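# Carry tube rack through self-closing door to desk

## Task

Move the tube rack from the counter, through the door that swings shut by itself, onto the desk. It counts only if the rack stands upright on the desk with each tube seated all the way down in a hole, and the door is closed at the end. The task fails if the rack or any tube touches the floor, or if any robot tips over or is left leaning. One robot or both may work on it. At the end, release the rack and move the robots away from it.

## Robot and tools

Robots: two identical Hello Robot Stretch 4 units, r1 and r2. Each has an omni-wheel base, a lift that rides up a mast, an arm that telescopes forward, a three-joint wrist (yaw, pitch, roll) and a two-finger gripper. Each is about 1.6 m tall, and its base rim lies within 0.23 m of the base origin. Each carries four cameras: <r>_head_camera, <r>_head_left_camera, <r>_head_right_camera and <r>_wrist_camera.

Frames: the base frame sits on the floor under the base centre, with x forward, y left and z up. hand_pose is a point between the open fingertips, given in this frame. With all wrist joints at 0, the hand axes line up with the base axes. The printed hand position may be slightly wrong. The odometry frame is the base frame as it was when the scene began. Each robot reports in its own frames, so only the images, lidar_m and wrist_depth_mm show where one robot is relative to the other.

execute_actions(actions, cameras): actions is a list holding one action, or empty to just read back state and pictures. The action is an object keyed by "r1" and/or "r2". Under each name you may give "base", "joints", or both, plus optional "pace" and "contact_limits". Alternatively give "end_of_arm" by itself. Everything in one action starts at the same moment and may finish at different times.
- base: exactly one relative move, measured from where the base last reported itself. {"translate_m": d} drives straight, forward positive, range -2 to 2 m. {"strafe_m": d} slides sideways without turning, left positive, range -2 to 2 m. {"rotate_rad": d} spins in place, counter-clockwise seen from above positive, range -3.2 to 3.2.
- joints: absolute targets by name. lift_m 0 to 1.2. arm_m 0 to 0.55 (extension). wrist_yaw_rad -1.134 to 4.276 (0 points forward, positive turns left, 3.14 is folded back, above 3.4 the arm may obstruct). wrist_pitch_rad -1.117 to 4.259 (0 level, 1.57 pointing down). wrist_roll_rad -1.117 to 4.259 (0 keeps both fingers level; positive turns clockwise viewed from behind the gripper). gripper_m -0.038 to 0.141, the fingertip gap; negative values press the tips together. Targets past a limit are clipped and the result notes it; any other bad value or unknown key rejects the whole call and nothing moves.
- pace: "slow", "default", "fast" or "max"; base speed up to 0.1/0.3/0.4/0.6 m/s and turning up to 1/2/3/4 rad/s. With the lift above 0.2, speed is reduced further, down to 0.3 m/s and 1 rad/s at full height.
- contact_limits: {"arm_m": value}, 0 (gentlest) to 0.75 (firmest), default 0.5; the arm halts when it pushes harder.
- end_of_arm: "enable_torque" revives wrist or gripper motors that cut out.
- cameras: list of camera names, or "all"; omitted or null gives all, [] gives none. An unknown name rejects the call.
Any robot, base or joint you omit may still be driving toward an earlier target. If a result reports a stop, later calls in the same reply are skipped.

wait(seconds): 0 to 10; commands nothing and returns state and pictures.
zoom_image(camera, region): region [x0, y0, x1, y1] in pixels of that camera's most recent full image, at most 504 by 504.
finished_scene(scene): ends the current scene (give its number) irreversibly; the result tells whether the goal was met. The goal must already be achieved and remain so.

Result lines: base_status and joint_status tell how each commanded motion finished. "done" for the base only means the wheels turned the commanded amount, slip included. "off_target" means it stopped short and may still push. "contact_stop_at_<key>" means it hit something; that part holds or goes slack (a slack lift may sag under load, slack wheels may roll). "limit_stop_at_<name>" is a built-in limit; "limit_stop_at_tilt" means the lean exceeds 6 degrees and lift, arm and wheels go limp until it recovers; "limit_stop_at_own_body" means a joint was about to hit the robot itself (likely with pitch below -0.2 and roll below -0.4 or above 4), and you may move it away. "torque_fault" means a wrist or gripper motor overloaded and went limp; send enable_torque. on_its_own lists what you did not command; "held at" is the held target, not the actual position. Tolerances for done: lift and arm ±0.004, yaw and roll ±0.02, pitch ±0.05, gripper ±0.004.
lidar_m: 12 distances in metres, one per 30-degree sector, first straight ahead, counting counter-clockwise (4th left, 7th behind, 10th right); "-" means nothing seen or closer than 0.25 m. It sees from about 0.15 m up, includes the other robot and table tops, and can miss glass, thin legs and things behind. wrist_depth_mm: a 7 by 7 grid from top left, median depth 100 to 2000 mm, "-" if unknown; clear objects are omitted. base_odometry counts wheel turns; heading runs -3.142 to 3.142. If turned_by_wheels and turned_by_imu differ by over about 0.1 rad, the base likely hit or slipped. base_tilt is in degrees, forward and right positive, with a fixed offset up to about 1.5. motor_effort is percent of maximum with the peak in brackets; for wheel_0..2 positive turns the base right.

Gripping: command a gap smaller than the object; the gripper_m reading and "done" do not confirm a grasp, but a firm squeeze shows in gripper effort. Fingers pressed on a surface can jam; raise the lift. At the start, lift_m 0.4 with wrist_yaw_rad 0 in one action unfolds the wrist.

Cautions: never let the rack or tubes reach the floor. Don't turn or drive holding over 1 kg with arm_m above 0.2, especially fast; avoid strong pushes or pulls with a high gripper. A level gripper holding over about 2 kg faults. Robots pressing into each other ends the run; once bases touch, any further drive is a hard press. Two robots given the same move can differ by about 3 cm per metre, which strains a shared load. Loose objects may get nudged occasionally. Avoid drops, slamming the door and hard impacts; end with the door shut, the rack released and the robots upright and clear.

Each tool is called after "Emit:" by a JSON object that holds its "api" and its "payload", one argument or row to a line.

## Session

Emit:
{"api": "execute_actions", "payload": {
  "actions": [],
  "cameras": ["r1_head_left_camera","r2_head_left_camera","r1_head_camera","r2_head_camera"]
}}

Scene clock: 0.00 s.
r1.base_odometry: x=+0.000 y=+0.000 heading=+0.000 (m, m, rad; r1's odometry frame)
r1.turned_by_wheels: +0.000 (rad since the last result)
r1.turned_by_imu: +0.000 (rad since the last result)
r1.base_tilt: forward=-0.2 right=+0.0 (deg)
r1.lidar_m: 0.83 1.03 1.63 1.69 2.05 1.46 1.31 1.01 0.89 0.91 0.92 0.82
r1.base_status: not commanded
r1.joint_positions: lift_m=+0.194 arm_m=-0.001 wrist_yaw_rad=+3.140 wrist_pitch_rad=+0.005 wrist_roll_rad=+0.005 gripper_m=+0.057
r1.joint_status: not commanded
r1.motor_effort: lift_m=+19 arm_m=+0 wrist_yaw_rad=+0 wrist_pitch_rad=-7 wrist_roll_rad=+0 gripper_m=-3 wheel_0=+0 wheel_1=-1 wheel_2=+0 (%)
r1.hand_pose: x=-0.1183 y=+0.0879 z=+0.3710 quat_wxyz=(+0.001, -0.003, +0.002, +1.000) (m; r1's base frame)
r1.wrist_depth_mm: - 143 - - - - - / - 141 - - - - - / - 118 158 - - - - / - 129 183 - - - - / 138 141 1983 1808 - - - / 1078 1397 1618 1430 1397 1708 1618 / 1025 1138 189 1042 190 1042 1060
r2.base_odometry: x=+0.000 y=+0.000 heading=+0.000 (m, m, rad; r2's odometry frame)
r2.turned_by_wheels: +0.000 (rad since the last result)
r2.turned_by_imu: +0.000 (rad since the last result)
r2.base_tilt: forward=+0.7 right=-0.4 (deg)
r2.lidar_m: 0.82 1.31 1.29 2.14 1.95 1.23 0.81 0.75 0.77 0.71 0.64 0.65
r2.base_status: not commanded
r2.joint_positions: lift_m=+0.131 arm_m=+0.000 wrist_yaw_rad=+3.196 wrist_pitch_rad=+0.003 wrist_roll_rad=-0.010 gripper_m=+0.057
r2.joint_status: not commanded
r2.motor_effort: lift_m=+21 arm_m=-1 wrist_yaw_rad=+1 wrist_pitch_rad=-5 wrist_roll_rad=+0 gripper_m=-2 wheel_0=+0 wheel_1=+0 wheel_2=+0 (%)
r2.hand_pose: x=-0.1216 y=+0.0716 z=+0.3083 quat_wxyz=(-0.027, -0.001, -0.005, +1.000) (m; r2's base frame)
r2.wrist_depth_mm: - 137 242 1118 - - 1756 / - 110 137 1098 1281 - 1661 / - 112 136 1118 1281 - 1756 / - 126 162 1098 1308 - 1661 / 204 809 960 1078 1308 1921 1661 / 496 854 210 1118 211 1336 1308 / 492 820 809 152 798 866 878
pictures: r1_head_camera, r1_head_left_camera, r2_head_camera, r2_head_left_camera
Images, in order (width x height): r1_head_camera 420x560, r1_head_left_camera 420x672, r2_head_camera 420x560, r2_head_left_camera 420x672.

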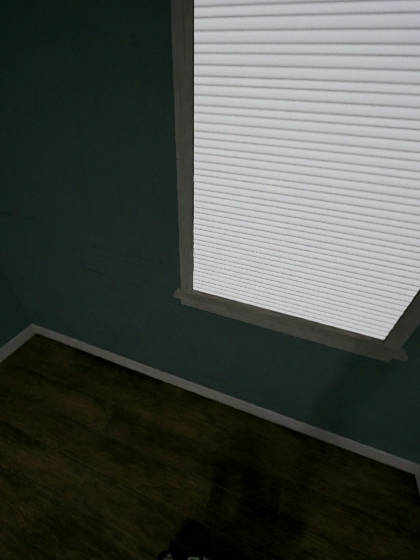

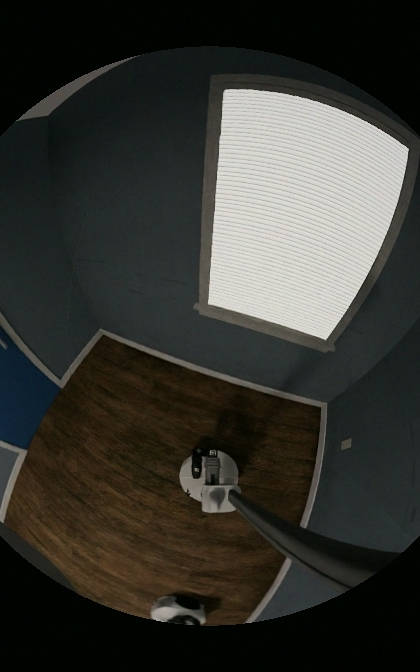

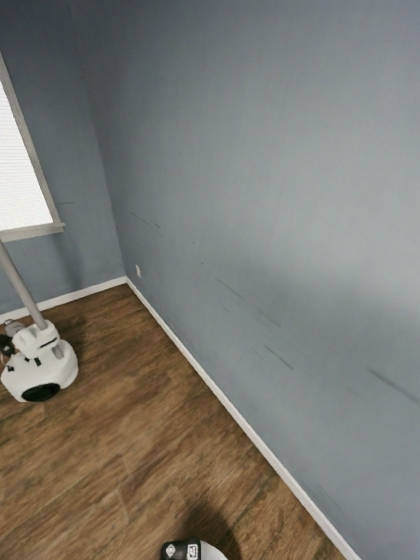

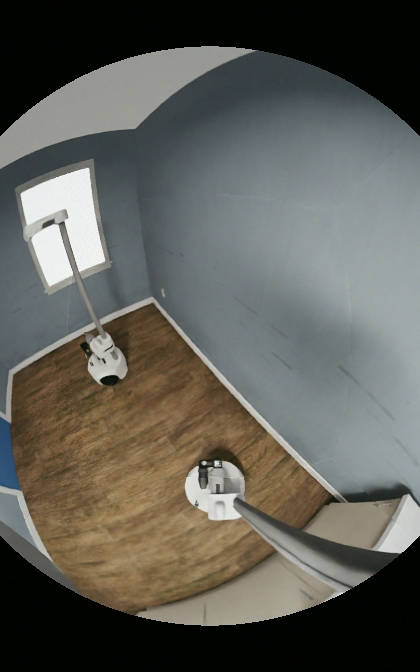

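Emit:
{"api": "execute_actions", "payload": {
  "actions": [
    {"r1":{"base":{"rotate_rad":1.05},"joints":{"lift_m":0.9,"wrist_yaw_rad":0,"gripper_m":0.09,"arm_m":0.2}},"r2":{"base":{"rotate_rad":-2.9},"joints":{"lift_m":0.85,"wrist_yaw_rad":0}}}
  ],
  "cameras": ["r1_head_camera","r2_head_camera"]
}}

Scene clock: 8.37 s.
r1.base_odometry: x=+0.000 y=+0.000 heading=+1.050 (m, m, rad; r1's odometry frame)
r1.turned_by_wheels: +1.050 (rad since the last result)
r1.turned_by_imu: +1.039 (rad since the last result)
r1.base_tilt: forward=-0.2 right=+0.1 (deg)
r1.lidar_m: 1.61 1.68 2.04 1.46 1.27 1.04 0.88 0.90 0.93 0.83 0.82 1.05
r1.base_status: done
r1.joint_positions: lift_m=+0.900 arm_m=+0.199 wrist_yaw_rad=+0.001 wrist_pitch_rad=+0.005 wrist_roll_rad=+0.005 gripper_m=+0.090
r1.joint_status: all done
r1.motor_effort: lift_m=+22(20) arm_m=+7(8) wrist_yaw_rad=-1(7) wrist_pitch_rad=-8(8) wrist_roll_rad=+1(1) gripper_m=-2(6) wheel_0=-1(4) wheel_1=-2(3) wheel_2=+0(7) (%)
r1.hand_pose: x=+0.6583 y=-0.0873 z=+1.0765 quat_wxyz=(+1.000, +0.002, +0.003, +0.000) (m; r1's base frame)
r1.wrist_depth_mm: 1205 1229 1308 1336 1430 1060 798 / 1182 1255 1308 1366 1430 1060 820 / 1182 1229 1281 1366 1366 1098 820 / 1182 1229 1281 1336 1397 1098 820 / 1160 1205 1281 1336 1397 1098 831 / 1160 1205 1229 1308 1397 1042 820 / 1138 1182 1229 1308 1366 976 820
r2.base_odometry: x=+0.000 y=+0.000 heading=-2.900 (m, m, rad; r2's odometry frame)
r2.turned_by_wheels: -2.900 (rad since the last result)
r2.turned_by_imu: -2.853 (rad since the last result)
r2.base_tilt: forward=+0.7 right=-0.5 (deg)
r2.lidar_m: 0.76 0.75 0.83 0.65 0.63 0.71 1.10 1.29 1.67 1.97 1.96 0.95
r2.base_status: done
r2.joint_positions: lift_m=+0.850 arm_m=+0.000 wrist_yaw_rad=+0.000 wrist_pitch_rad=+0.003 wrist_roll_rad=-0.010 gripper_m=+0.057
r2.joint_status: all done
r2.motor_effort: lift_m=+23(23) arm_m=-1(1) wrist_yaw_rad=-1(5) wrist_pitch_rad=-5(6) wrist_roll_rad=-1(0) gripper_m=-3(3) wheel_0=+0(7) wheel_1=-1(8) wheel_2=-1(4) (%)
r2.hand_pose: x=+0.4597 y=-0.0874 z=+1.0272 quat_wxyz=(+1.000, -0.005, +0.001, +0.000) (m; r2's base frame)
r2.wrist_depth_mm: 1008 1098 1160 1336 1430 1618 1756 / 1025 1098 1229 1336 1464 1661 1756 / 1008 1098 1229 1336 1464 1618 1708 / 991 1078 1205 1336 1464 1661 1708 / 1008 1060 1160 1078 1308 1336 1661 / 597 597 210 654 212 798 904 / 492 517 574 151 691 798 917
pictures: r1_head_camera, r2_head_camera
Images, in order (width x height): r1_head_camera 420x560, r2_head_camera 420x560.

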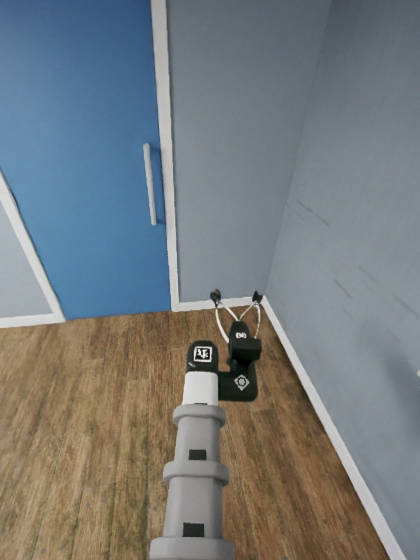

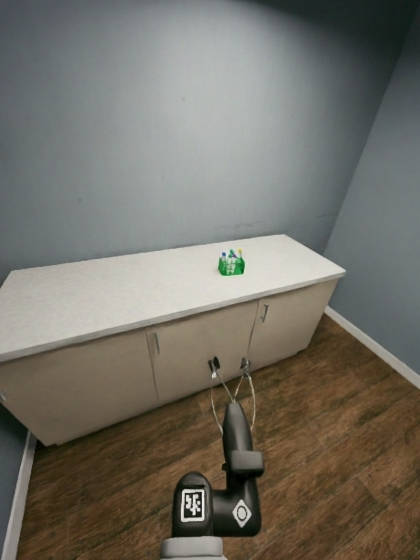

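Emit:
{"api": "execute_actions", "payload": {
  "actions": [
    {"r1":{"base":{"rotate_rad":0.19}},"r2":{"base":{"rotate_rad":0.37}}}
  ],
  "cameras": ["r1_head_camera","r2_head_camera"]
}}

Scene clock: 16.47 s.
r1.base_odometry: x=+0.000 y=+0.000 heading=+1.240 (m, m, rad; r1's odometry frame)
r1.turned_by_wheels: +0.190 (rad since the last result)
r1.turned_by_imu: +0.188 (rad since the last result)
r1.base_tilt: forward=-0.2 right=+0.1 (deg)
r1.lidar_m: 1.61 1.74 2.32 1.27 1.32 0.96 0.89 0.93 0.87 0.82 0.86 1.22
r1.base_status: done
r1.joint_positions: lift_m=+0.900 arm_m=+0.199 wrist_yaw_rad=+0.000 wrist_pitch_rad=+0.005 wrist_roll_rad=+0.005 gripper_m=+0.090
r1.joint_status: not commanded
r1.motor_effort: lift_m=+22(22) arm_m=+6(6) wrist_yaw_rad=-2(3) wrist_pitch_rad=-8(9) wrist_roll_rad=-1(2) gripper_m=-2(1) wheel_0=+1(6) wheel_1=+0(8) wheel_2=+1(6) (%)
r1.hand_pose: x=+0.6583 y=-0.0874 z=+1.0765 quat_wxyz=(+1.000, +0.002, +0.003, +0.000) (m; r1's base frame)
r1.wrist_depth_mm: 1308 1308 1308 1308 1308 1336 1118 / 1308 1308 1308 1308 1336 1308 1138 / 1281 1281 1308 1281 1308 1308 1138 / 1281 1281 1308 1308 1281 1308 1138 / 1255 1255 1308 1281 1281 1281 1160 / 1281 1255 1255 1281 1255 1281 1160 / 1255 1255 1255 1255 1255 1308 1138
r2.base_odometry: x=+0.000 y=+0.000 heading=-2.530 (m, m, rad; r2's odometry frame)
r2.turned_by_wheels: +0.370 (rad since the last result)
r2.turned_by_imu: +0.362 (rad since the last result)
r2.base_tilt: forward=+0.7 right=-0.5 (deg)
r2.lidar_m: 0.75 0.80 0.68 0.64 0.67 0.91 1.29 1.33 2.04 1.95 1.08 0.80
r2.base_status: done
r2.joint_positions: lift_m=+0.850 arm_m=+0.000 wrist_yaw_rad=+0.000 wrist_pitch_rad=+0.003 wrist_roll_rad=-0.010 gripper_m=+0.057
r2.joint_status: not commanded
r2.motor_effort: lift_m=+23(23) arm_m=-1(1) wrist_yaw_rad=-1(0) wrist_pitch_rad=-5(5) wrist_roll_rad=-1(1) gripper_m=-5(2) wheel_0=-1(8) wheel_1=-1(7) wheel_2=-1(2) (%)
r2.hand_pose: x=+0.4597 y=-0.0874 z=+1.0272 quat_wxyz=(+1.000, -0.005, +0.001, +0.000) (m; r2's base frame)
r2.wrist_depth_mm: 1118 1118 1205 1160 1160 1205 1205 / 1138 1138 1160 1160 1182 1205 1205 / 1138 1138 1138 1182 1160 1205 1229 / 1098 1138 1118 1138 1182 1160 1205 / 1060 1118 1138 1138 1138 1078 778 / 591 603 210 621 211 609 627 / 539 535 544 151 554 559 559
pictures: r1_head_camera, r2_head_camera
Images, in order (width x height): r1_head_camera 420x560, r2_head_camera 420x560.

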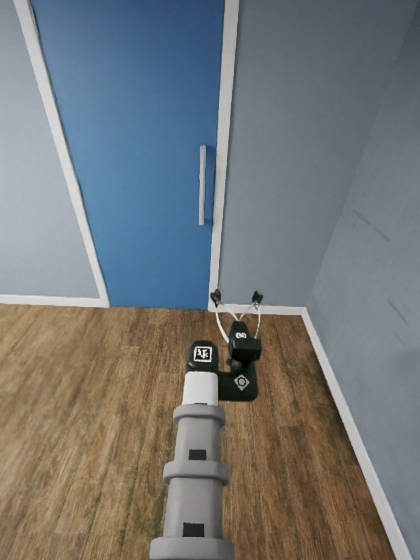

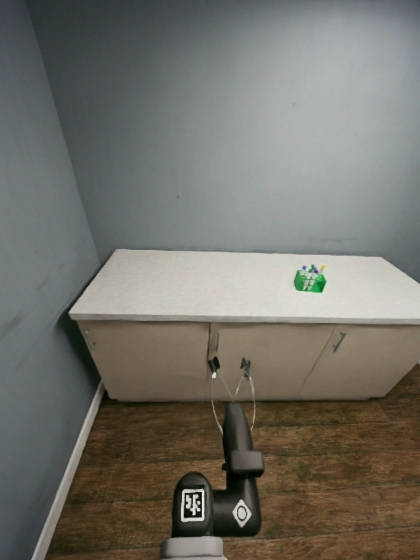

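Emit:
{"api": "execute_actions", "payload": {
  "actions": [
    {"r1":{"base":{"strafe_m":0.12}},"r2":{"base":{"strafe_m":-0.96},"joints":{"wrist_yaw_rad":1.57,"lift_m":0.8,"gripper_m":0.13},"pace":"fast"}}
  ],
  "cameras": []
}}

Emit:
{"api": "execute_actions", "payload": {
  "actions": [
    {"r1":{"base":{"translate_m":0.95},"pace":"fast"},"r2":{"base":{"translate_m":0.45}}}
  ],
  "cameras": ["r1_wrist_camera","r2_head_camera","r2_wrist_camera"]
}}

Scene clock: 32.33 s.
r1.base_odometry: x=-0.113 y=+0.039 heading=+1.240 (m, m, rad; r1's odometry frame)
r1.turned_by_wheels: +0.000 (rad since the last result)
r1.turned_by_imu: +0.001 (rad since the last result)
r1.base_tilt: forward=-0.2 right=+0.0 (deg)
r1.lidar_m: 1.59 1.74 1.29 1.59 1.31 0.94 0.92 0.94 0.98 0.92 0.98 1.39
r1.base_status: done
r1.joint_positions: lift_m=+0.900 arm_m=+0.199 wrist_yaw_rad=+0.000 wrist_pitch_rad=+0.005 wrist_roll_rad=+0.005 gripper_m=+0.090
r1.joint_status: not commanded
r1.motor_effort: lift_m=+22(22) arm_m=+6(6) wrist_yaw_rad=-2(0) wrist_pitch_rad=-7(9) wrist_roll_rad=+1(1) gripper_m=-2(1) wheel_0=+1(7) wheel_1=+0(6) wheel_2=+0(0) (%)
r1.hand_pose: x=+0.6583 y=-0.0874 z=+1.0765 quat_wxyz=(+1.000, +0.002, +0.003, +0.000) (m; r1's base frame)
r1.wrist_depth_mm: 1308 1308 1308 1281 1308 1308 1281 / 1308 1308 1308 1308 1308 1308 1308 / 1281 1281 1308 1281 1281 1281 1308 / 1255 1281 1281 1281 1308 1281 1281 / 1281 1255 1281 1281 1255 1281 1255 / 1255 1255 1255 1281 1281 1281 1255 / 1255 1255 1255 1255 1255 1255 1281
r2.base_odometry: x=-0.551 y=+0.786 heading=-2.530 (m, m, rad; r2's odometry frame)
r2.turned_by_wheels: +0.000 (rad since the last result)
r2.turned_by_imu: -0.003 (rad since the last result)
r2.base_tilt: forward=+0.7 right=-0.5 (deg)
r2.lidar_m: 0.74 0.77 1.08 1.60 1.68 1.29 2.33 1.47 1.04 0.99 1.03 0.77
r2.base_status: done
r2.joint_positions: lift_m=+0.800 arm_m=+0.000 wrist_yaw_rad=+1.570 wrist_pitch_rad=+0.003 wrist_roll_rad=-0.010 gripper_m=+0.130
r2.joint_status: all done
r2.motor_effort: lift_m=+18(21) arm_m=-1(1) wrist_yaw_rad=+1(9) wrist_pitch_rad=-6(5) wrist_roll_rad=-1(1) gripper_m=+1(0) wheel_0=-1(10) wheel_1=+2(10) wheel_2=+0(1) (%)
r2.hand_pose: x=+0.2590 y=+0.2884 z=+0.9777 quat_wxyz=(+0.707, -0.004, -0.003, +0.707) (m; r2's base frame)
r2.wrist_depth_mm: 1499 1499 1499 1499 1618 1618 1576 / 1499 1537 1537 1537 1618 1618 1576 / 1499 1537 1499 1537 1537 1576 1576 / 1464 1499 1499 1537 1576 1576 1537 / 1499 1499 1537 1537 1537 1229 976 / 1464 1499 1499 1499 1537 866 750 / 1464 1499 1499 153 1499 917 732
pictures: none
No camera images: the call's "cameras" was empty. Leave "cameras" out to get every camera's image.

Scene clock: 36.33 s.
r1.base_odometry: x=+0.195 y=+0.938 heading=+1.240 (m, m, rad; r1's odometry frame)
r1.turned_by_wheels: +0.000 (rad since the last result)
r1.turned_by_imu: -0.004 (rad since the last result)
r1.base_tilt: forward=-0.2 right=+0.0 (deg)
r1.lidar_m: 0.66 0.74 1.02 1.58 2.06 1.95 1.84 1.39 1.02 0.97 1.01 0.74
r1.base_status: done
r1.joint_positions: lift_m=+0.900 arm_m=+0.199 wrist_yaw_rad=+0.000 wrist_pitch_rad=+0.005 wrist_roll_rad=+0.005 gripper_m=+0.090
r1.joint_status: not commanded
r1.motor_effort: lift_m=+22(22) arm_m=+6(7) wrist_yaw_rad=-2(0) wrist_pitch_rad=-10(9) wrist_roll_rad=+1(1) gripper_m=-3(2) wheel_0=-1(2) wheel_1=+0(7) wheel_2=+1(11) (%)
r1.hand_pose: x=+0.6583 y=-0.0874 z=+1.0765 quat_wxyz=(+1.000, +0.002, +0.003, +0.000) (m; r1's base frame)
r1.wrist_depth_mm: 325 327 327 330 315 330 332 / 324 324 324 327 314 327 329 / 320 322 324 324 310 325 325 / 320 319 320 322 310 324 325 / 317 319 320 320 306 322 322 / 314 317 237 317 306 319 320 / 312 314 235 241 303 317 319
r2.base_odometry: x=-0.920 y=+0.528 heading=-2.530 (m, m, rad; r2's odometry frame)
r2.turned_by_wheels: +0.000 (rad since the last result)
r2.turned_by_imu: -0.003 (rad since the last result)
r2.base_tilt: forward=+0.7 right=-0.5 (deg)
r2.lidar_m: 0.30 0.34 0.45 1.21 1.67 2.25 1.60 1.42 1.04 0.97 1.02 0.31
r2.base_status: done
r2.joint_positions: lift_m=+0.800 arm_m=+0.000 wrist_yaw_rad=+1.570 wrist_pitch_rad=+0.003 wrist_roll_rad=-0.010 gripper_m=+0.130
r2.joint_status: not commanded
r2.motor_effort: lift_m=+18(18) arm_m=-1(1) wrist_yaw_rad=+2(0) wrist_pitch_rad=-6(5) wrist_roll_rad=-1(1) gripper_m=+1(2) wheel_0=+0(6) wheel_1=+1(4) wheel_2=+2(10) (%)
r2.hand_pose: x=+0.2589 y=+0.2884 z=+0.9777 quat_wxyz=(+0.707, -0.004, -0.003, +0.707) (m; r2's base frame)
r2.wrist_depth_mm: 1499 1499 1576 1537 1576 1336 960 / 1537 1537 1537 1537 1576 1336 976 / 1499 1464 1499 1576 1576 1366 976 / 1464 1499 1499 1537 1576 1366 976 / 1537 1499 1499 1537 946 960 389 / 1464 1499 1576 1537 452 402 359 / 1499 1464 1537 153 293 287 300
pictures: r1_wrist_camera, r2_head_camera, r2_wrist_camera
camera_calibration (this result's frames):
r1_wrist_camera: T_world_to_cam=[[0.00618258, -0.999787, -0.0197113, -0.0696548], [0.0440871, 0.019965, -0.998828, 1.11735], [0.999009, 0.00530632, 0.0442011, -0.479794], [0, 0, 0, 1]] pos_world=[0.430488, -0.0894019, 1.13587]
r2_wrist_camera: T_world_to_cam=[[0.999947, -0.0021846, 0.0100149, -0.264655], [0.010048, 0.0157167, -0.999826, 1.03022], [0.00202681, 0.999874, 0.0157378, -0.0710541], [0, 0, 0, 1]] pos_world=[0.254433, 0.0542753, 1.03381]
Images, in order (width x height): r1_wrist_camera 616x392, r2_head_camera 420x560, r2_wrist_camera 616x392.

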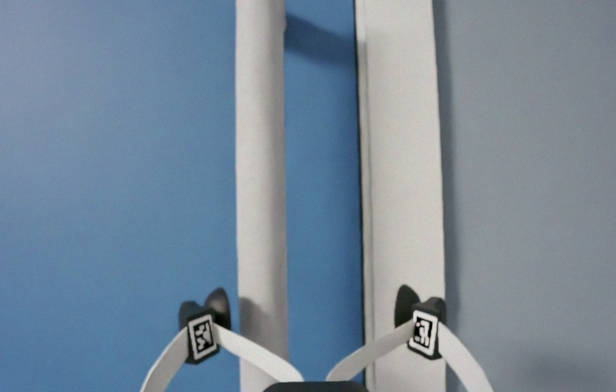

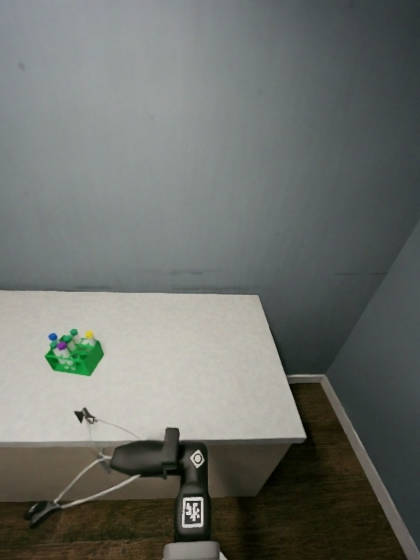

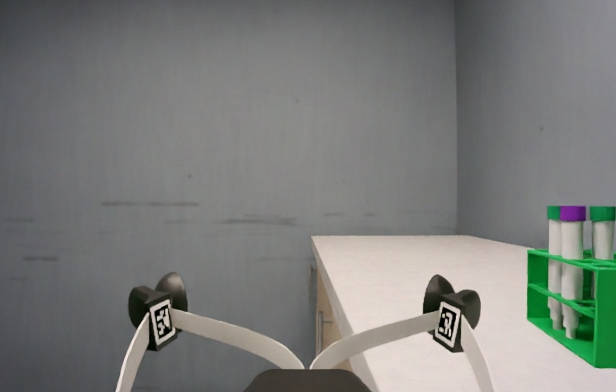

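Emit:
{"api": "execute_actions", "payload": {
  "actions": [
    {"r1":{"base":{"strafe_m":0.03},"joints":{"arm_m":0.27},"contact_limits":{"arm_m":0.15}},"r2":{"joints":{"arm_m":0.27},"contact_limits":{"arm_m":0.2}}}
  ],
  "cameras": ["r1_wrist_camera","r2_head_camera","r2_wrist_camera"]
}}

Scene clock: 48.47 s.
r1.base_odometry: x=+0.167 y=+0.947 heading=+1.240 (m, m, rad; r1's odometry frame)
r1.turned_by_wheels: +0.000 (rad since the last result)
r1.turned_by_imu: +0.000 (rad since the last result)
r1.base_tilt: forward=-0.2 right=+0.0 (deg)
r1.lidar_m: 0.66 0.75 1.01 1.57 2.19 1.96 1.86 1.42 1.02 0.98 1.05 0.72
r1.base_status: done
r1.joint_positions: lift_m=+0.900 arm_m=+0.269 wrist_yaw_rad=+0.000 wrist_pitch_rad=+0.005 wrist_roll_rad=+0.005 gripper_m=+0.090
r1.joint_status: all done
r1.motor_effort: lift_m=+22(22) arm_m=+7(7) wrist_yaw_rad=+0(1) wrist_pitch_rad=-8(8) wrist_roll_rad=-1(0) gripper_m=-1(1) wheel_0=+1(8) wheel_1=-1(11) wheel_2=+0(0) (%)
r1.contact_limits: arm_m 0.15
r1.hand_pose: x=+0.7282 y=-0.0874 z=+1.0765 quat_wxyz=(+1.000, +0.002, +0.003, +0.000) (m; r1's base frame)
r1.wrist_depth_mm: 253 256 256 177 258 245 259 / 252 253 254 176 256 243 258 / 251 251 253 175 254 241 255 / 249 250 250 174 252 239 253 / 247 248 249 172 250 237 252 / 246 247 247 171 249 236 250 / 244 245 245 167 247 235 248
r2.base_odometry: x=-0.920 y=+0.528 heading=-2.530 (m, m, rad; r2's odometry frame)
r2.turned_by_wheels: +0.000 (rad since the last result)
r2.turned_by_imu: -0.001 (rad since the last result)
r2.base_tilt: forward=+0.7 right=-0.5 (deg)
r2.lidar_m: 0.30 0.30 0.44 1.24 1.67 2.26 1.59 1.43 1.04 0.97 1.03 0.32
r2.base_status: not commanded
r2.joint_positions: lift_m=+0.800 arm_m=+0.269 wrist_yaw_rad=+1.570 wrist_pitch_rad=+0.003 wrist_roll_rad=-0.010 gripper_m=+0.130
r2.joint_status: all done
r2.motor_effort: lift_m=+18(18) arm_m=+5(8) wrist_yaw_rad=-2(0) wrist_pitch_rad=-6(5) wrist_roll_rad=-1(1) gripper_m=+0(2) wheel_0=+0(1) wheel_1=+1(1) wheel_2=+1(2) (%)
r2.contact_limits: arm_m 0.2
r2.hand_pose: x=+0.5278 y=+0.2884 z=+0.9777 quat_wxyz=(+0.707, -0.004, -0.003, +0.707) (m; r2's base frame)
r2.wrist_depth_mm: 1499 1537 1537 1576 1537 854 603 / 1537 1576 1576 1618 1537 842 603 / 1499 1499 1537 1576 1537 854 603 / 1464 1499 1537 1537 1618 854 621 / 1499 1537 1182 312 976 788 609 / 1464 351 267 262 449 397 436 / 290 283 270 153 281 287 294
pictures: r1_wrist_camera, r2_head_camera, r2_wrist_camera
camera_calibration (this result's frames):
r1_wrist_camera: T_world_to_cam=[[0.00605626, -0.999787, -0.0197112, -0.0700315], [0.0441032, 0.0199595, -0.998828, 1.11426], [0.999009, 0.00517984, 0.0442147, -0.549644], [0, 0, 0, 1]] pos_world=[0.500381, -0.0894095, 1.13587]
r2_wrist_camera: T_world_to_cam=[[0.999948, -0.00203988, 0.010015, -0.533515], [0.0100458, 0.0157182, -0.999826, 1.02752], [0.00188211, 0.999874, 0.0157379, -0.0715353], [0, 0, 0, 1]] pos_world=[0.5233, 0.0542874, 1.03381]
Images, in order (width x height): r1_wrist_camera 616x392, r2_head_camera 420x560, r2_wrist_camera 616x392.

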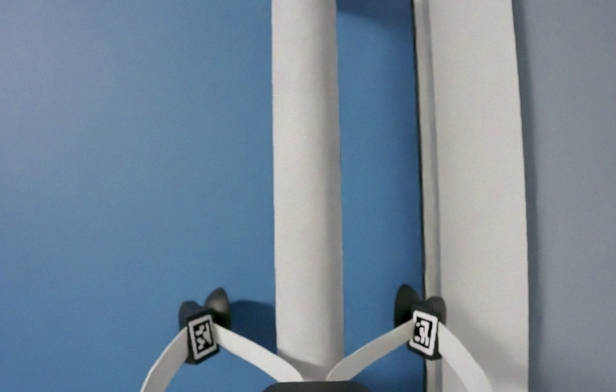

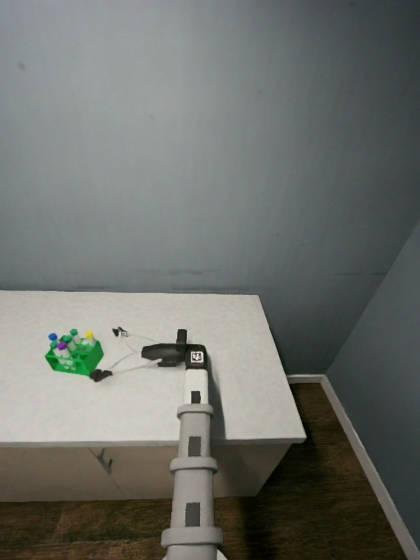

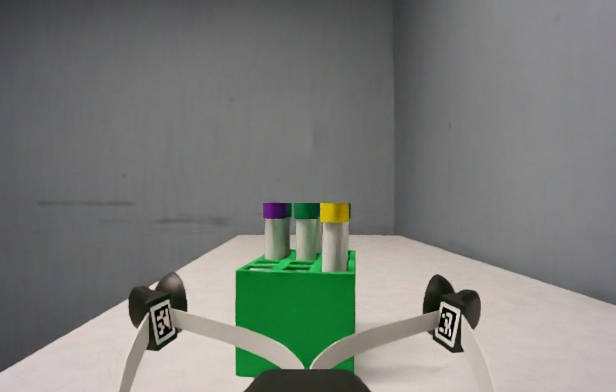

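Emit:
{"api": "execute_actions", "payload": {
  "actions": [
    {"r1":{"joints":{"gripper_m":-0.038}},"r2":{"base":{"strafe_m":0.1},"joints":{"lift_m":0.77}}}
  ],
  "cameras": ["r2_wrist_camera"]
}}

Scene clock: 56.33 s.
r1.base_odometry: x=+0.167 y=+0.948 heading=+1.240 (m, m, rad; r1's odometry frame)
r1.turned_by_wheels: +0.000 (rad since the last result)
r1.turned_by_imu: -0.003 (rad since the last result)
r1.base_tilt: forward=-0.1 right=+0.0 (deg)
r1.lidar_m: 0.65 0.73 1.02 1.59 1.66 1.98 1.86 1.45 1.05 0.99 1.04 0.73
r1.base_status: not commanded
r1.joint_positions: lift_m=+0.900 arm_m=+0.271 wrist_yaw_rad=+0.009 wrist_pitch_rad=+0.006 wrist_roll_rad=+0.005 gripper_m=-0.037
r1.joint_status: all done
r1.on_its_own: wrist_yaw_rad is at rest, and its effort (-25) is outside its rest range (-13 to +13)
r1.motor_effort: lift_m=+22(22) arm_m=-3(7) wrist_yaw_rad=-25(27) wrist_pitch_rad=-8(9) wrist_roll_rad=+1(1) gripper_m=-26(26) wheel_0=-5(4) wheel_1=-3(3) wheel_2=+10(10) (%)
r1.hand_pose: x=+0.7307 y=-0.0847 z=+1.0764 quat_wxyz=(+1.000, +0.002, +0.003, +0.005) (m; r1's base frame)
r1.wrist_depth_mm: 250 250 251 172 253 239 253 / 249 249 250 170 249 236 250 / 247 247 247 168 248 235 249 / 244 246 247 167 247 234 247 / 243 243 244 165 245 232 245 / 242 241 243 164 244 231 242 / 240 240 173 161 174 229 242
r2.base_odometry: x=-0.862 y=+0.446 heading=-2.531 (m, m, rad; r2's odometry frame)
r2.turned_by_wheels: -0.001 (rad since the last result)
r2.turned_by_imu: -0.045 (rad since the last result)
r2.base_tilt: forward=+0.6 right=-0.5 (deg)
r2.lidar_m: 0.30 0.30 0.41 1.04 1.57 2.06 1.61 1.61 1.15 1.07 0.45 0.32
r2.base_status: done
r2.joint_positions: lift_m=+0.780 arm_m=+0.269 wrist_yaw_rad=+1.568 wrist_pitch_rad=+0.000 wrist_roll_rad=-0.010 gripper_m=+0.130
r2.joint_status: lift_m contact_stop (moved -0.020 of -0.030)
r2.on_its_own: lift_m is slack since a contact_stop (your +0.770 is given up)
r2.motor_effort: lift_m=+20(23) arm_m=+4(4) wrist_yaw_rad=+5(12) wrist_pitch_rad=+2(23) wrist_roll_rad=-1(16) gripper_m=+1(0) wheel_0=-3(11) wheel_1=-3(7) wheel_2=-2(7) (%)
r2.hand_pose: x=+0.5284 y=+0.2882 z=+0.9584 quat_wxyz=(+0.708, -0.003, -0.003, +0.706) (m; r2's base frame)
r2.wrist_depth_mm: 1397 1430 1499 1499 1336 759 544 / 1397 1430 1464 1499 1308 768 554 / 1366 1430 1464 1464 1281 759 559 / 1430 1430 1430 264 1281 759 559 / 1336 1430 266 211 842 699 554 / 891 307 210 205 389 353 389 / 248 243 210 153 243 248 265
pictures: r2_wrist_camera
camera_calibration (this result's frames):
r2_wrist_camera: T_world_to_cam=[[0.99994, -0.00407191, 0.0101603, -0.533549], [0.0102327, 0.0181602, -0.999783, 1.00743], [0.00388651, 0.999827, 0.0182008, -0.0744642], [0, 0, 0, 1]] pos_world=[0.523498, 0.0539836, 1.01399]
Images, in order (width x height): r2_wrist_camera 616x392.

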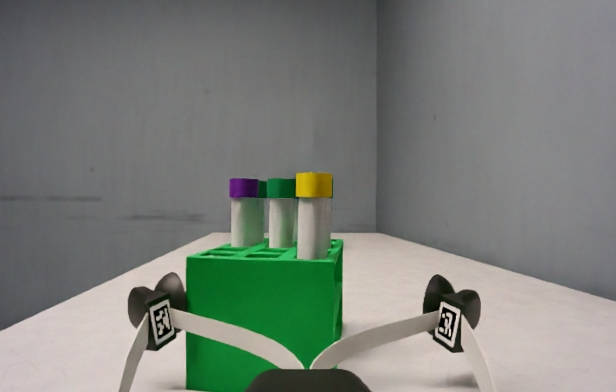

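Emit:
{"api": "execute_actions", "payload": {
  "actions": [
    {"r1":{"base":{"translate_m":-0.15},"pace":"slow"},"r2":{"joints":{"lift_m":0.785,"gripper_m":0.03}}}
  ],
  "cameras": ["r2_wrist_camera","r2_head_camera","r1_head_camera"]
}}

Scene clock: 63.17 s.
r1.base_odometry: x=+0.118 y=+0.806 heading=+1.244 (m, m, rad; r1's odometry frame)
r1.turned_by_wheels: +0.003 (rad since the last result)
r1.turned_by_imu: -0.020 (rad since the last result)
r1.base_tilt: forward=-0.1 right=+0.0 (deg)
r1.lidar_m: 0.65 0.81 1.21 1.56 2.17 1.82 1.71 1.48 1.04 1.00 1.04 0.91
r1.base_status: done
r1.joint_positions: lift_m=+0.900 arm_m=+0.271 wrist_yaw_rad=+0.032 wrist_pitch_rad=+0.005 wrist_roll_rad=+0.005 gripper_m=-0.037
r1.joint_status: not commanded
r1.on_its_own: wrist_yaw_rad is at rest, and its effort (-90) is outside its rest range (-13 to +13)
r1.motor_effort: lift_m=+22(22) arm_m=-5(5) wrist_yaw_rad=-90(92) wrist_pitch_rad=-10(11) wrist_roll_rad=-1(0) gripper_m=-28(29) wheel_0=+15(15) wheel_1=+2(9) wheel_2=+27(29) (%)
r1.hand_pose: x=+0.7330 y=-0.0782 z=+1.0764 quat_wxyz=(+1.000, +0.002, +0.003, +0.016) (m; r1's base frame)
r1.wrist_depth_mm: 290 276 262 169 240 397 394 / 289 274 260 168 238 392 392 / 286 272 259 167 236 389 389 / 283 271 257 166 235 384 384 / 282 268 255 165 234 382 384 / 278 267 254 164 230 382 382 / 278 265 175 160 171 377 377
r2.base_odometry: x=-0.862 y=+0.446 heading=-2.530 (m, m, rad; r2's odometry frame)
r2.turned_by_wheels: +0.000 (rad since the last result)
r2.turned_by_imu: -0.001 (rad since the last result)
r2.base_tilt: forward=+0.8 right=-0.5 (deg)
r2.lidar_m: 0.29 0.31 0.41 1.04 1.56 2.05 1.57 1.62 1.14 1.07 0.45 0.32
r2.base_status: not commanded
r2.joint_positions: lift_m=+0.785 arm_m=+0.269 wrist_yaw_rad=+1.570 wrist_pitch_rad=+0.002 wrist_roll_rad=-0.010 gripper_m=+0.031
r2.joint_status: all done
r2.motor_effort: lift_m=+24(25) arm_m=+4(4) wrist_yaw_rad=+1(6) wrist_pitch_rad=-3(4) wrist_roll_rad=+0(0) gripper_m=-27(26) wheel_0=-1(3) wheel_1=-2(3) wheel_2=-1(3) (%)
r2.hand_pose: x=+0.5279 y=+0.2884 z=+0.9623 quat_wxyz=(+0.707, -0.004, -0.003, +0.707) (m; r2's base frame)
r2.wrist_depth_mm: 1430 1430 1430 1537 1281 768 559 / 1464 1430 1464 1499 1281 768 554 / 1430 1430 1537 1499 1336 768 554 / 1397 1397 1499 259 1160 768 569 / 1366 1366 683 251 831 676 564 / 1366 379 198 200 200 389 384 / 252 163 198 199 200 205 267
pictures: r1_head_camera, r2_head_camera, r2_wrist_camera
camera_calibration (this result's frames):
r2_wrist_camera: T_world_to_cam=[[0.999943, -0.00219713, 0.0104286, -0.533856], [0.0104625, 0.016059, -0.999816, 1.01184], [0.00202926, 0.999869, 0.0160811, -0.071687], [0, 0, 0, 1]] pos_world=[0.523384, 0.0542555, 1.01837]
Images, in order (width x height): r1_head_camera 420x560, r2_head_camera 420x560, r2_wrist_camera 616x392.

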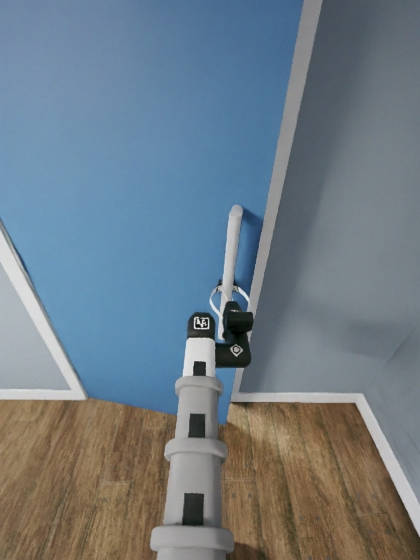

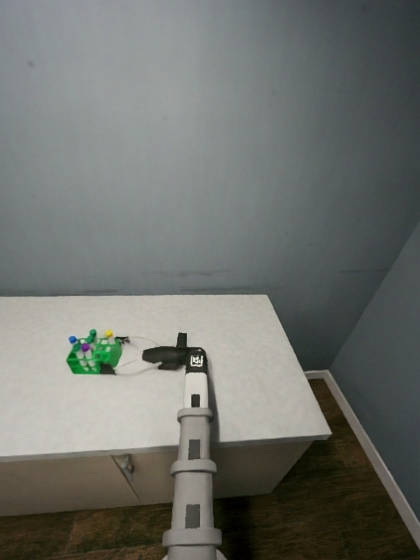

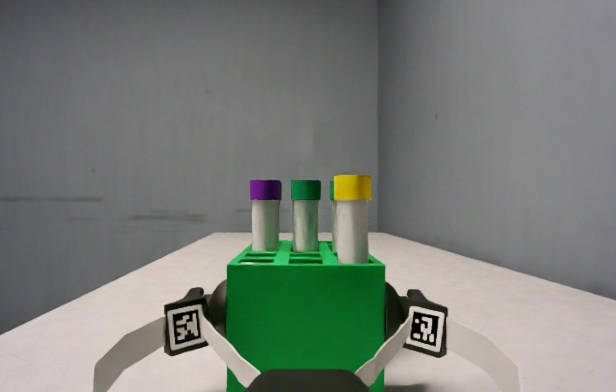

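Emit:
{"api": "execute_actions", "payload": {
  "actions": [
    {"r1":{"base":{"strafe_m":0.06},"joints":{"wrist_yaw_rad":0.12},"pace":"slow"},"r2":{"joints":{"lift_m":0.87}}}
  ],
  "cameras": ["r2_wrist_camera"]
}}

Scene clock: 68.60 s.
r1.base_odometry: x=+0.062 y=+0.826 heading=+1.242 (m, m, rad; r1's odometry frame)
r1.turned_by_wheels: -0.002 (rad since the last result)
r1.turned_by_imu: -0.127 (rad since the last result)
r1.base_tilt: forward=-0.1 right=+0.0 (deg)
r1.lidar_m: 0.65 0.76 1.02 1.48 1.46 1.95 1.73 1.75 1.21 1.09 1.11 0.92
r1.base_status: done
r1.joint_positions: lift_m=+0.900 arm_m=+0.271 wrist_yaw_rad=+0.113 wrist_pitch_rad=+0.005 wrist_roll_rad=+0.004 gripper_m=-0.037
r1.joint_status: all done
r1.on_its_own: wrist_yaw_rad is at rest, and its effort (+18) is outside its rest range (-13 to +13)
r1.motor_effort: lift_m=+22(22) arm_m=-7(7) wrist_yaw_rad=+18(89) wrist_pitch_rad=-7(6) wrist_roll_rad=+0(1) gripper_m=-22(28) wheel_0=-14(24) wheel_1=-5(11) wheel_2=-2(25) (%)
r1.hand_pose: x=+0.7385 y=-0.0543 z=+1.0766 quat_wxyz=(+0.998, +0.002, +0.003, +0.056) (m; r1's base frame)
r1.wrist_depth_mm: 272 263 257 169 245 392 397 / 268 263 255 167 243 387 394 / 266 259 253 166 240 387 392 / 264 257 251 164 239 382 389 / 263 256 249 163 237 379 384 / 260 254 248 163 236 377 382 / 258 252 172 160 173 359 382
r2.base_odometry: x=-0.862 y=+0.446 heading=-2.530 (m, m, rad; r2's odometry frame)
r2.turned_by_wheels: +0.000 (rad since the last result)
r2.turned_by_imu: -0.001 (rad since the last result)
r2.base_tilt: forward=+0.7 right=-0.5 (deg)
r2.lidar_m: 0.29 0.31 0.42 1.05 1.56 2.06 1.48 1.52 1.14 1.06 0.45 0.31
r2.base_status: not commanded
r2.joint_positions: lift_m=+0.870 arm_m=+0.269 wrist_yaw_rad=+1.570 wrist_pitch_rad=+0.004 wrist_roll_rad=-0.010 gripper_m=+0.031
r2.joint_status: all done
r2.motor_effort: lift_m=+24(21) arm_m=+4(4) wrist_yaw_rad=+2(1) wrist_pitch_rad=-10(9) wrist_roll_rad=+1(1) gripper_m=-26(25) wheel_0=-1(1) wheel_1=-2(2) wheel_2=-1(1) (%)
r2.hand_pose: x=+0.5279 y=+0.2884 z=+1.0468 quat_wxyz=(+0.707, -0.005, -0.002, +0.707) (m; r2's base frame)
r2.wrist_depth_mm: 1397 1464 1464 1499 1308 759 554 / 1397 1464 1499 1499 1308 759 569 / 1430 1430 1464 1499 1281 778 559 / 1430 1430 1430 259 1205 750 564 / 1397 1464 1430 255 1078 750 554 / 1397 1397 198 200 200 676 554 / 1397 164 198 199 199 294 473
pictures: r2_wrist_camera
camera_calibration (this result's frames):
r2_wrist_camera: T_world_to_cam=[[0.999943, -0.0021798, 0.0104306, -0.534745], [0.010461, 0.0144198, -0.999841, 1.09682], [0.00202904, 0.999894, 0.0144418, -0.0713354], [0, 0, 0, 1]] pos_world=[0.523386, 0.0543463, 1.10326]
Images, in order (width x height): r2_wrist_camera 616x392.

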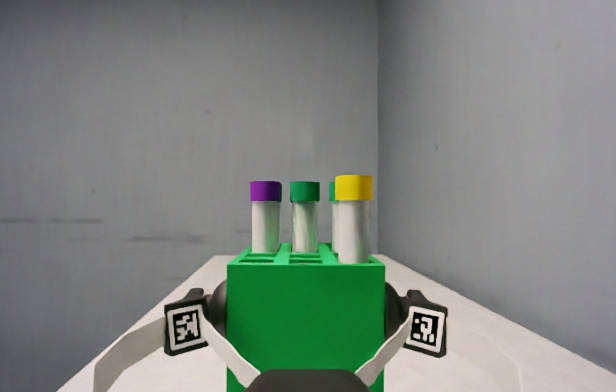

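Emit:
{"api": "execute_actions", "payload": {
  "actions": [
    {"r1":{"base":{"translate_m":-0.2},"joints":{"wrist_yaw_rad":0.3,"arm_m":0.15},"pace":"slow"},"r2":{"joints":{"arm_m":0.0}}}
  ],
  "cameras": ["r1_head_camera"]
}}

Scene clock: 76.23 s.
r1.base_odometry: x=-0.003 y=+0.637 heading=+1.244 (m, m, rad; r1's odometry frame)
r1.turned_by_wheels: +0.002 (rad since the last result)
r1.turned_by_imu: -0.217 (rad since the last result)
r1.base_tilt: forward=-0.1 right=-0.1 (deg)
r1.lidar_m: 0.55 0.64 1.00 1.59 1.32 2.03 1.65 1.63 1.51 1.23 1.23 1.18
r1.base_status: done
r1.joint_positions: lift_m=+0.900 arm_m=+0.152 wrist_yaw_rad=+0.320 wrist_pitch_rad=+0.007 wrist_roll_rad=+0.005 gripper_m=-0.037
r1.joint_status: wrist_yaw_rad off_target (ended at +0.320, target +0.300); the others done
r1.on_its_own: wrist_yaw_rad is at rest, and its effort (-59) is outside its rest range (-13 to +13)
r1.motor_effort: lift_m=+20(22) arm_m=-12(22) wrist_yaw_rad=-59(76) wrist_pitch_rad=-11(37) wrist_roll_rad=+1(0) gripper_m=-26(30) wheel_0=+10(28) wheel_1=-3(27) wheel_2=+22(27) (%)
r1.hand_pose: x=+0.6244 y=+0.0079 z=+1.0762 quat_wxyz=(+0.987, +0.002, +0.004, +0.160) (m; r1's base frame)
r1.wrist_depth_mm: 377 327 286 170 230 640 647 / 373 324 285 168 229 634 640 / 368 320 282 167 229 634 640 / 370 320 281 165 227 627 634 / 364 319 279 165 227 621 621 / 359 317 277 164 222 615 627 / 362 315 174 161 175 615 615
r2.base_odometry: x=-0.862 y=+0.446 heading=-2.530 (m, m, rad; r2's odometry frame)
r2.turned_by_wheels: +0.000 (rad since the last result)
r2.turned_by_imu: -0.001 (rad since the last result)
r2.base_tilt: forward=+0.6 right=-0.5 (deg)
r2.lidar_m: 0.28 0.33 0.40 1.04 1.56 2.06 1.32 1.46 1.15 1.06 0.45 0.32
r2.base_status: not commanded
r2.joint_positions: lift_m=+0.870 arm_m=+0.001 wrist_yaw_rad=+1.570 wrist_pitch_rad=+0.004 wrist_roll_rad=-0.010 gripper_m=+0.031
r2.joint_status: all done
r2.motor_effort: lift_m=+24(24) arm_m=-5(2) wrist_yaw_rad=+1(1) wrist_pitch_rad=-9(10) wrist_roll_rad=+1(0) gripper_m=-24(26) wheel_0=-1(1) wheel_1=-2(2) wheel_2=+0(1) (%)
r2.hand_pose: x=+0.2595 y=+0.2884 z=+1.0468 quat_wxyz=(+0.707, -0.005, -0.002, +0.707) (m; r2's base frame)
r2.wrist_depth_mm: 1397 1397 1464 1537 1537 1229 891 / 1430 1397 1430 1537 1537 1255 904 / 1430 1397 1464 1499 1464 1229 917 / 1397 1397 1464 259 1499 1229 904 / 1397 1397 1397 255 1499 1160 891 / 1366 1430 199 200 200 699 699 / 1366 163 199 198 200 297 477
pictures: r1_head_camera
Images, in order (width x height): r1_head_camera 420x560.

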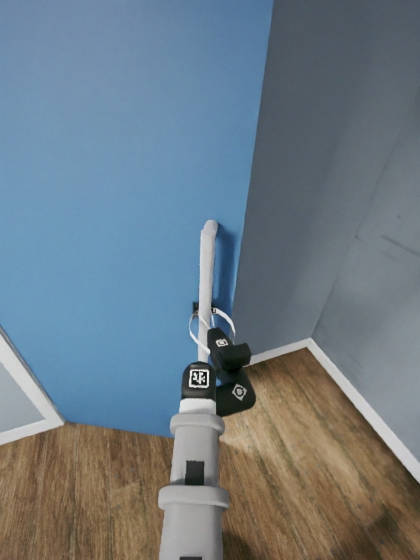

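Emit:
{"api": "execute_actions", "payload": {
  "actions": [
    {"r1":{"base":{"translate_m":-0.3},"joints":{"wrist_yaw_rad":0.6},"pace":"slow"},"r2":{"base":{"translate_m":-0.85},"joints":{"wrist_yaw_rad":0.0}}}
  ],
  "cameras": ["r1_head_camera","r2_head_left_camera"]
}}

Scene clock: 89.83 s.
r1.base_odometry: x=-0.099 y=+0.353 heading=+1.246 (m, m, rad; r1's odometry frame)
r1.turned_by_wheels: +0.002 (rad since the last result)
r1.turned_by_imu: -0.179 (rad since the last result)
r1.base_tilt: forward=-0.1 right=+0.0 (deg)
r1.lidar_m: 0.54 0.67 1.13 0.30 0.29 0.33 1.55 1.46 1.50 1.48 1.38 1.48
r1.base_status: done
r1.joint_positions: lift_m=+0.900 arm_m=+0.152 wrist_yaw_rad=+0.613 wrist_pitch_rad=+0.006 wrist_roll_rad=+0.005 gripper_m=-0.037
r1.joint_status: all done
r1.on_its_own: wrist_yaw_rad is at rest, and its effort (-36) is outside its rest range (-13 to +13)
r1.motor_effort: lift_m=+20(20) arm_m=-12(13) wrist_yaw_rad=-36(93) wrist_pitch_rad=-9(11) wrist_roll_rad=-1(2) gripper_m=-27(31) wheel_0=+9(25) wheel_1=-4(22) wheel_2=+20(27) (%)
r1.hand_pose: x=+0.6093 y=+0.0944 z=+1.0764 quat_wxyz=(+0.953, +0.001, +0.004, +0.302) (m; r1's base frame)
r1.wrist_depth_mm: 854 640 389 171 224 183 788 / 842 627 389 171 223 183 788 / 842 615 387 169 224 183 778 / 854 615 384 168 223 183 768 / 831 615 384 167 222 182 768 / 820 615 382 164 210 181 759 / 809 615 174 161 175 172 759
r2.base_odometry: x=-0.166 y=+0.934 heading=-2.530 (m, m, rad; r2's odometry frame)
r2.turned_by_wheels: +0.000 (rad since the last result)
r2.turned_by_imu: +0.001 (rad since the last result)
r2.base_tilt: forward=+0.7 right=-0.5 (deg)
r2.lidar_m: 0.44 1.18 1.58 1.47 1.50 0.37 0.31 0.32 0.96 1.09 1.16 1.51
r2.base_status: done
r2.joint_positions: lift_m=+0.870 arm_m=+0.001 wrist_yaw_rad=+0.000 wrist_pitch_rad=+0.004 wrist_roll_rad=-0.010 gripper_m=+0.031
r2.joint_status: all done
r2.motor_effort: lift_m=+23(24) arm_m=-4(5) wrist_yaw_rad=-1(4) wrist_pitch_rad=-9(9) wrist_roll_rad=+1(1) gripper_m=-27(25) wheel_0=+0(9) wheel_1=+1(7) wheel_2=-1(7) (%)
r2.hand_pose: x=+0.4603 y=-0.0874 z=+1.0468 quat_wxyz=(+1.000, -0.005, +0.002, +0.000) (m; r2's base frame)
r2.wrist_depth_mm: 1464 1499 1576 1537 1576 1618 1336 / 1464 1464 1537 1576 1618 1618 1397 / 1499 1499 1499 1576 1661 1576 1336 / 1464 1499 1537 259 1576 1661 1366 / 1336 1366 1160 257 1537 1661 1336 / 891 904 200 200 200 1661 1366 / 891 164 199 198 199 842 1308
pictures: r1_head_camera, r2_head_left_camera
Images, in order (width x height): r1_head_camera 420x560, r2_head_left_camera 420x672.

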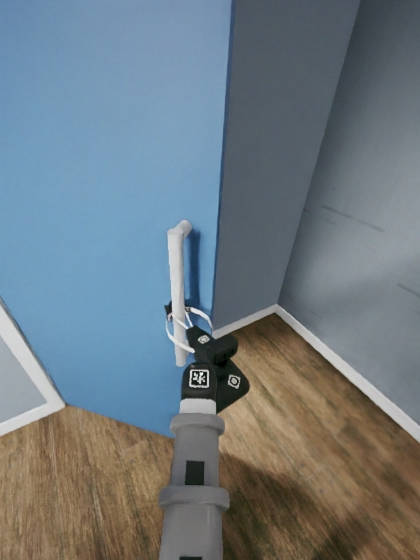

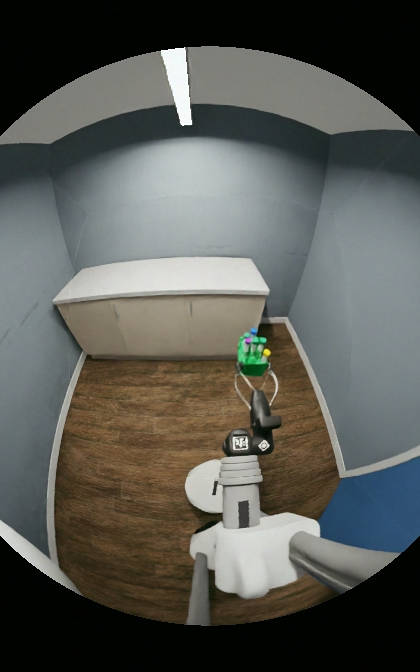

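Emit:
{"api": "execute_actions", "payload": {
  "actions": [
    {"r2":{"base":{"translate_m":0.15}}}
  ],
  "cameras": []
}}

Emit:
{"api": "execute_actions", "payload": {
  "actions": [
    {"r2":{"base":{"strafe_m":0.6}}}
  ],
  "cameras": ["r2_head_left_camera","r2_head_right_camera"]
}}

Scene clock: 96.97 s.
r1.base_odometry: x=-0.099 y=+0.353 heading=+1.246 (m, m, rad; r1's odometry frame)
r1.turned_by_wheels: +0.000 (rad since the last result)
r1.turned_by_imu: +0.000 (rad since the last result)
r1.base_tilt: forward=-0.2 right=-0.1 (deg)
r1.lidar_m: 0.54 0.68 1.11 0.53 0.45 0.54 1.55 1.46 1.51 1.49 1.40 1.47
r1.base_status: not commanded
r1.joint_positions: lift_m=+0.900 arm_m=+0.152 wrist_yaw_rad=+0.613 wrist_pitch_rad=+0.006 wrist_roll_rad=+0.005 gripper_m=-0.037
r1.joint_status: not commanded
r1.on_its_own: wrist_yaw_rad is at rest, and its effort (-36) is outside its rest range (-13 to +13)
r1.motor_effort: lift_m=+20(20) arm_m=-12(12) wrist_yaw_rad=-36(37) wrist_pitch_rad=-9(12) wrist_roll_rad=+0(0) gripper_m=-26(27) wheel_0=+9(9) wheel_1=-4(4) wheel_2=+20(20) (%)
r1.hand_pose: x=+0.6093 y=+0.0944 z=+1.0764 quat_wxyz=(+0.953, +0.001, +0.004, +0.302) (m; r1's base frame)
r1.wrist_depth_mm: 854 640 392 171 224 183 788 / 842 634 389 170 224 183 788 / 842 615 387 169 224 183 788 / 831 615 384 168 224 182 768 / 831 609 382 166 222 182 768 / 820 609 382 165 209 182 759 / 809 615 174 161 175 172 759
r2.base_odometry: x=-0.289 y=+0.848 heading=-2.530 (m, m, rad; r2's odometry frame)
r2.turned_by_wheels: +0.000 (rad since the last result)
r2.turned_by_imu: -0.002 (rad since the last result)
r2.base_tilt: forward=+0.8 right=-0.5 (deg)
r2.lidar_m: 0.44 1.03 1.39 1.47 1.50 0.62 0.44 0.63 1.05 1.11 1.14 1.04
r2.base_status: done
r2.joint_positions: lift_m=+0.870 arm_m=+0.001 wrist_yaw_rad=+0.000 wrist_pitch_rad=+0.004 wrist_roll_rad=-0.010 gripper_m=+0.031
r2.joint_status: not commanded
r2.motor_effort: lift_m=+23(23) arm_m=-4(4) wrist_yaw_rad=+0(0) wrist_pitch_rad=-9(9) wrist_roll_rad=+0(0) gripper_m=-27(24) wheel_0=+2(9) wheel_1=+1(4) wheel_2=+0(10) (%)
r2.hand_pose: x=+0.4603 y=-0.0874 z=+1.0468 quat_wxyz=(+1.000, -0.005, +0.002, +0.000) (m; r2's base frame)
r2.wrist_depth_mm: 1366 1336 1397 1397 1430 1430 1366 / 1308 1397 1366 1430 1464 1499 1336 / 1308 1397 1366 1430 1464 1464 1336 / 1308 1366 1397 258 1464 1499 1336 / 1366 1336 1160 256 1430 1464 1308 / 750 750 198 200 200 1430 1336 / 759 164 198 198 199 809 1308
pictures: none
No camera images: the call's "cameras" was empty. Leave "cameras" out to get every camera's image.

Scene clock: 100.30 s.
r1.base_odometry: x=-0.099 y=+0.353 heading=+1.246 (m, m, rad; r1's odometry frame)
r1.turned_by_wheels: +0.000 (rad since the last result)
r1.turned_by_imu: +0.000 (rad since the last result)
r1.base_tilt: forward=-0.2 right=+0.0 (deg)
r1.lidar_m: 0.53 0.68 1.14 1.54 1.67 0.70 0.70 1.45 1.51 1.47 1.38 1.47
r1.base_status: not commanded
r1.joint_positions: lift_m=+0.900 arm_m=+0.152 wrist_yaw_rad=+0.613 wrist_pitch_rad=+0.006 wrist_roll_rad=+0.005 gripper_m=-0.037
r1.joint_status: not commanded
r1.on_its_own: wrist_yaw_rad is at rest, and its effort (-37) is outside its rest range (-13 to +13)
r1.motor_effort: lift_m=+20(20) arm_m=-12(12) wrist_yaw_rad=-37(37) wrist_pitch_rad=-9(9) wrist_roll_rad=-1(1) gripper_m=-27(26) wheel_0=+10(9) wheel_1=-4(4) wheel_2=+20(20) (%)
r1.hand_pose: x=+0.6093 y=+0.0944 z=+1.0764 quat_wxyz=(+0.953, +0.001, +0.004, +0.302) (m; r1's base frame)
r1.wrist_depth_mm: 854 647 389 171 224 182 788 / 854 634 389 170 224 183 778 / 842 621 387 169 223 183 778 / 842 615 384 168 223 183 768 / 831 615 384 166 222 182 759 / 820 615 382 164 208 182 759 / 820 615 174 161 176 171 750
r2.base_odometry: x=+0.056 y=+0.356 heading=-2.530 (m, m, rad; r2's odometry frame)
r2.turned_by_wheels: +0.000 (rad since the last result)
r2.turned_by_imu: +0.001 (rad since the last result)
r2.base_tilt: forward=+0.7 right=-0.5 (deg)
r2.lidar_m: 0.47 0.99 0.94 0.88 0.91 1.19 2.13 0.71 0.69 1.71 1.75 1.02
r2.base_status: done
r2.joint_positions: lift_m=+0.870 arm_m=+0.001 wrist_yaw_rad=+0.000 wrist_pitch_rad=+0.004 wrist_roll_rad=-0.010 gripper_m=+0.031
r2.joint_status: not commanded
r2.motor_effort: lift_m=+23(23) arm_m=-4(4) wrist_yaw_rad=+0(1) wrist_pitch_rad=-9(10) wrist_roll_rad=+0(1) gripper_m=-28(26) wheel_0=+1(6) wheel_1=-1(8) wheel_2=+0(5) (%)
r2.hand_pose: x=+0.4603 y=-0.0874 z=+1.0469 quat_wxyz=(+1.000, -0.005, +0.002, +0.000) (m; r2's base frame)
r2.wrist_depth_mm: 1308 1308 1366 1397 1397 1397 1499 / 1336 1308 1366 1366 1397 1430 1499 / 1281 1336 1336 1366 1397 1430 1464 / 1255 1308 1336 260 1397 1464 1430 / 1308 1308 1160 255 1182 1430 1464 / 732 741 199 200 200 768 788 / 732 163 197 198 200 480 809
pictures: r2_head_left_camera, r2_head_right_camera
Images, in order (width x height): r2_head_left_camera 420x672, r2_head_right_camera 420x672.

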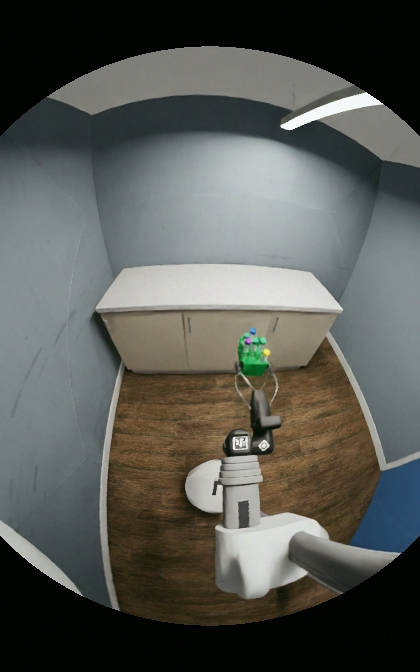

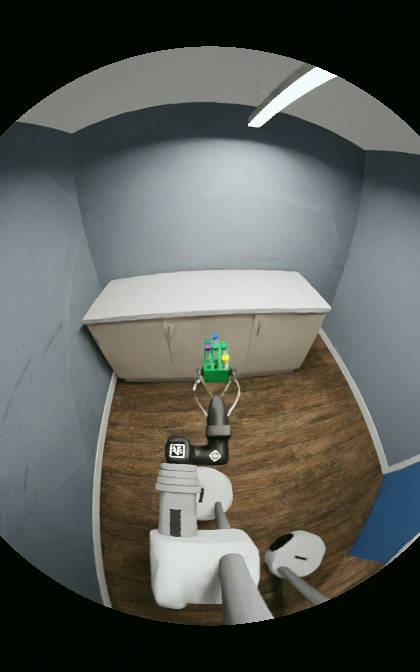

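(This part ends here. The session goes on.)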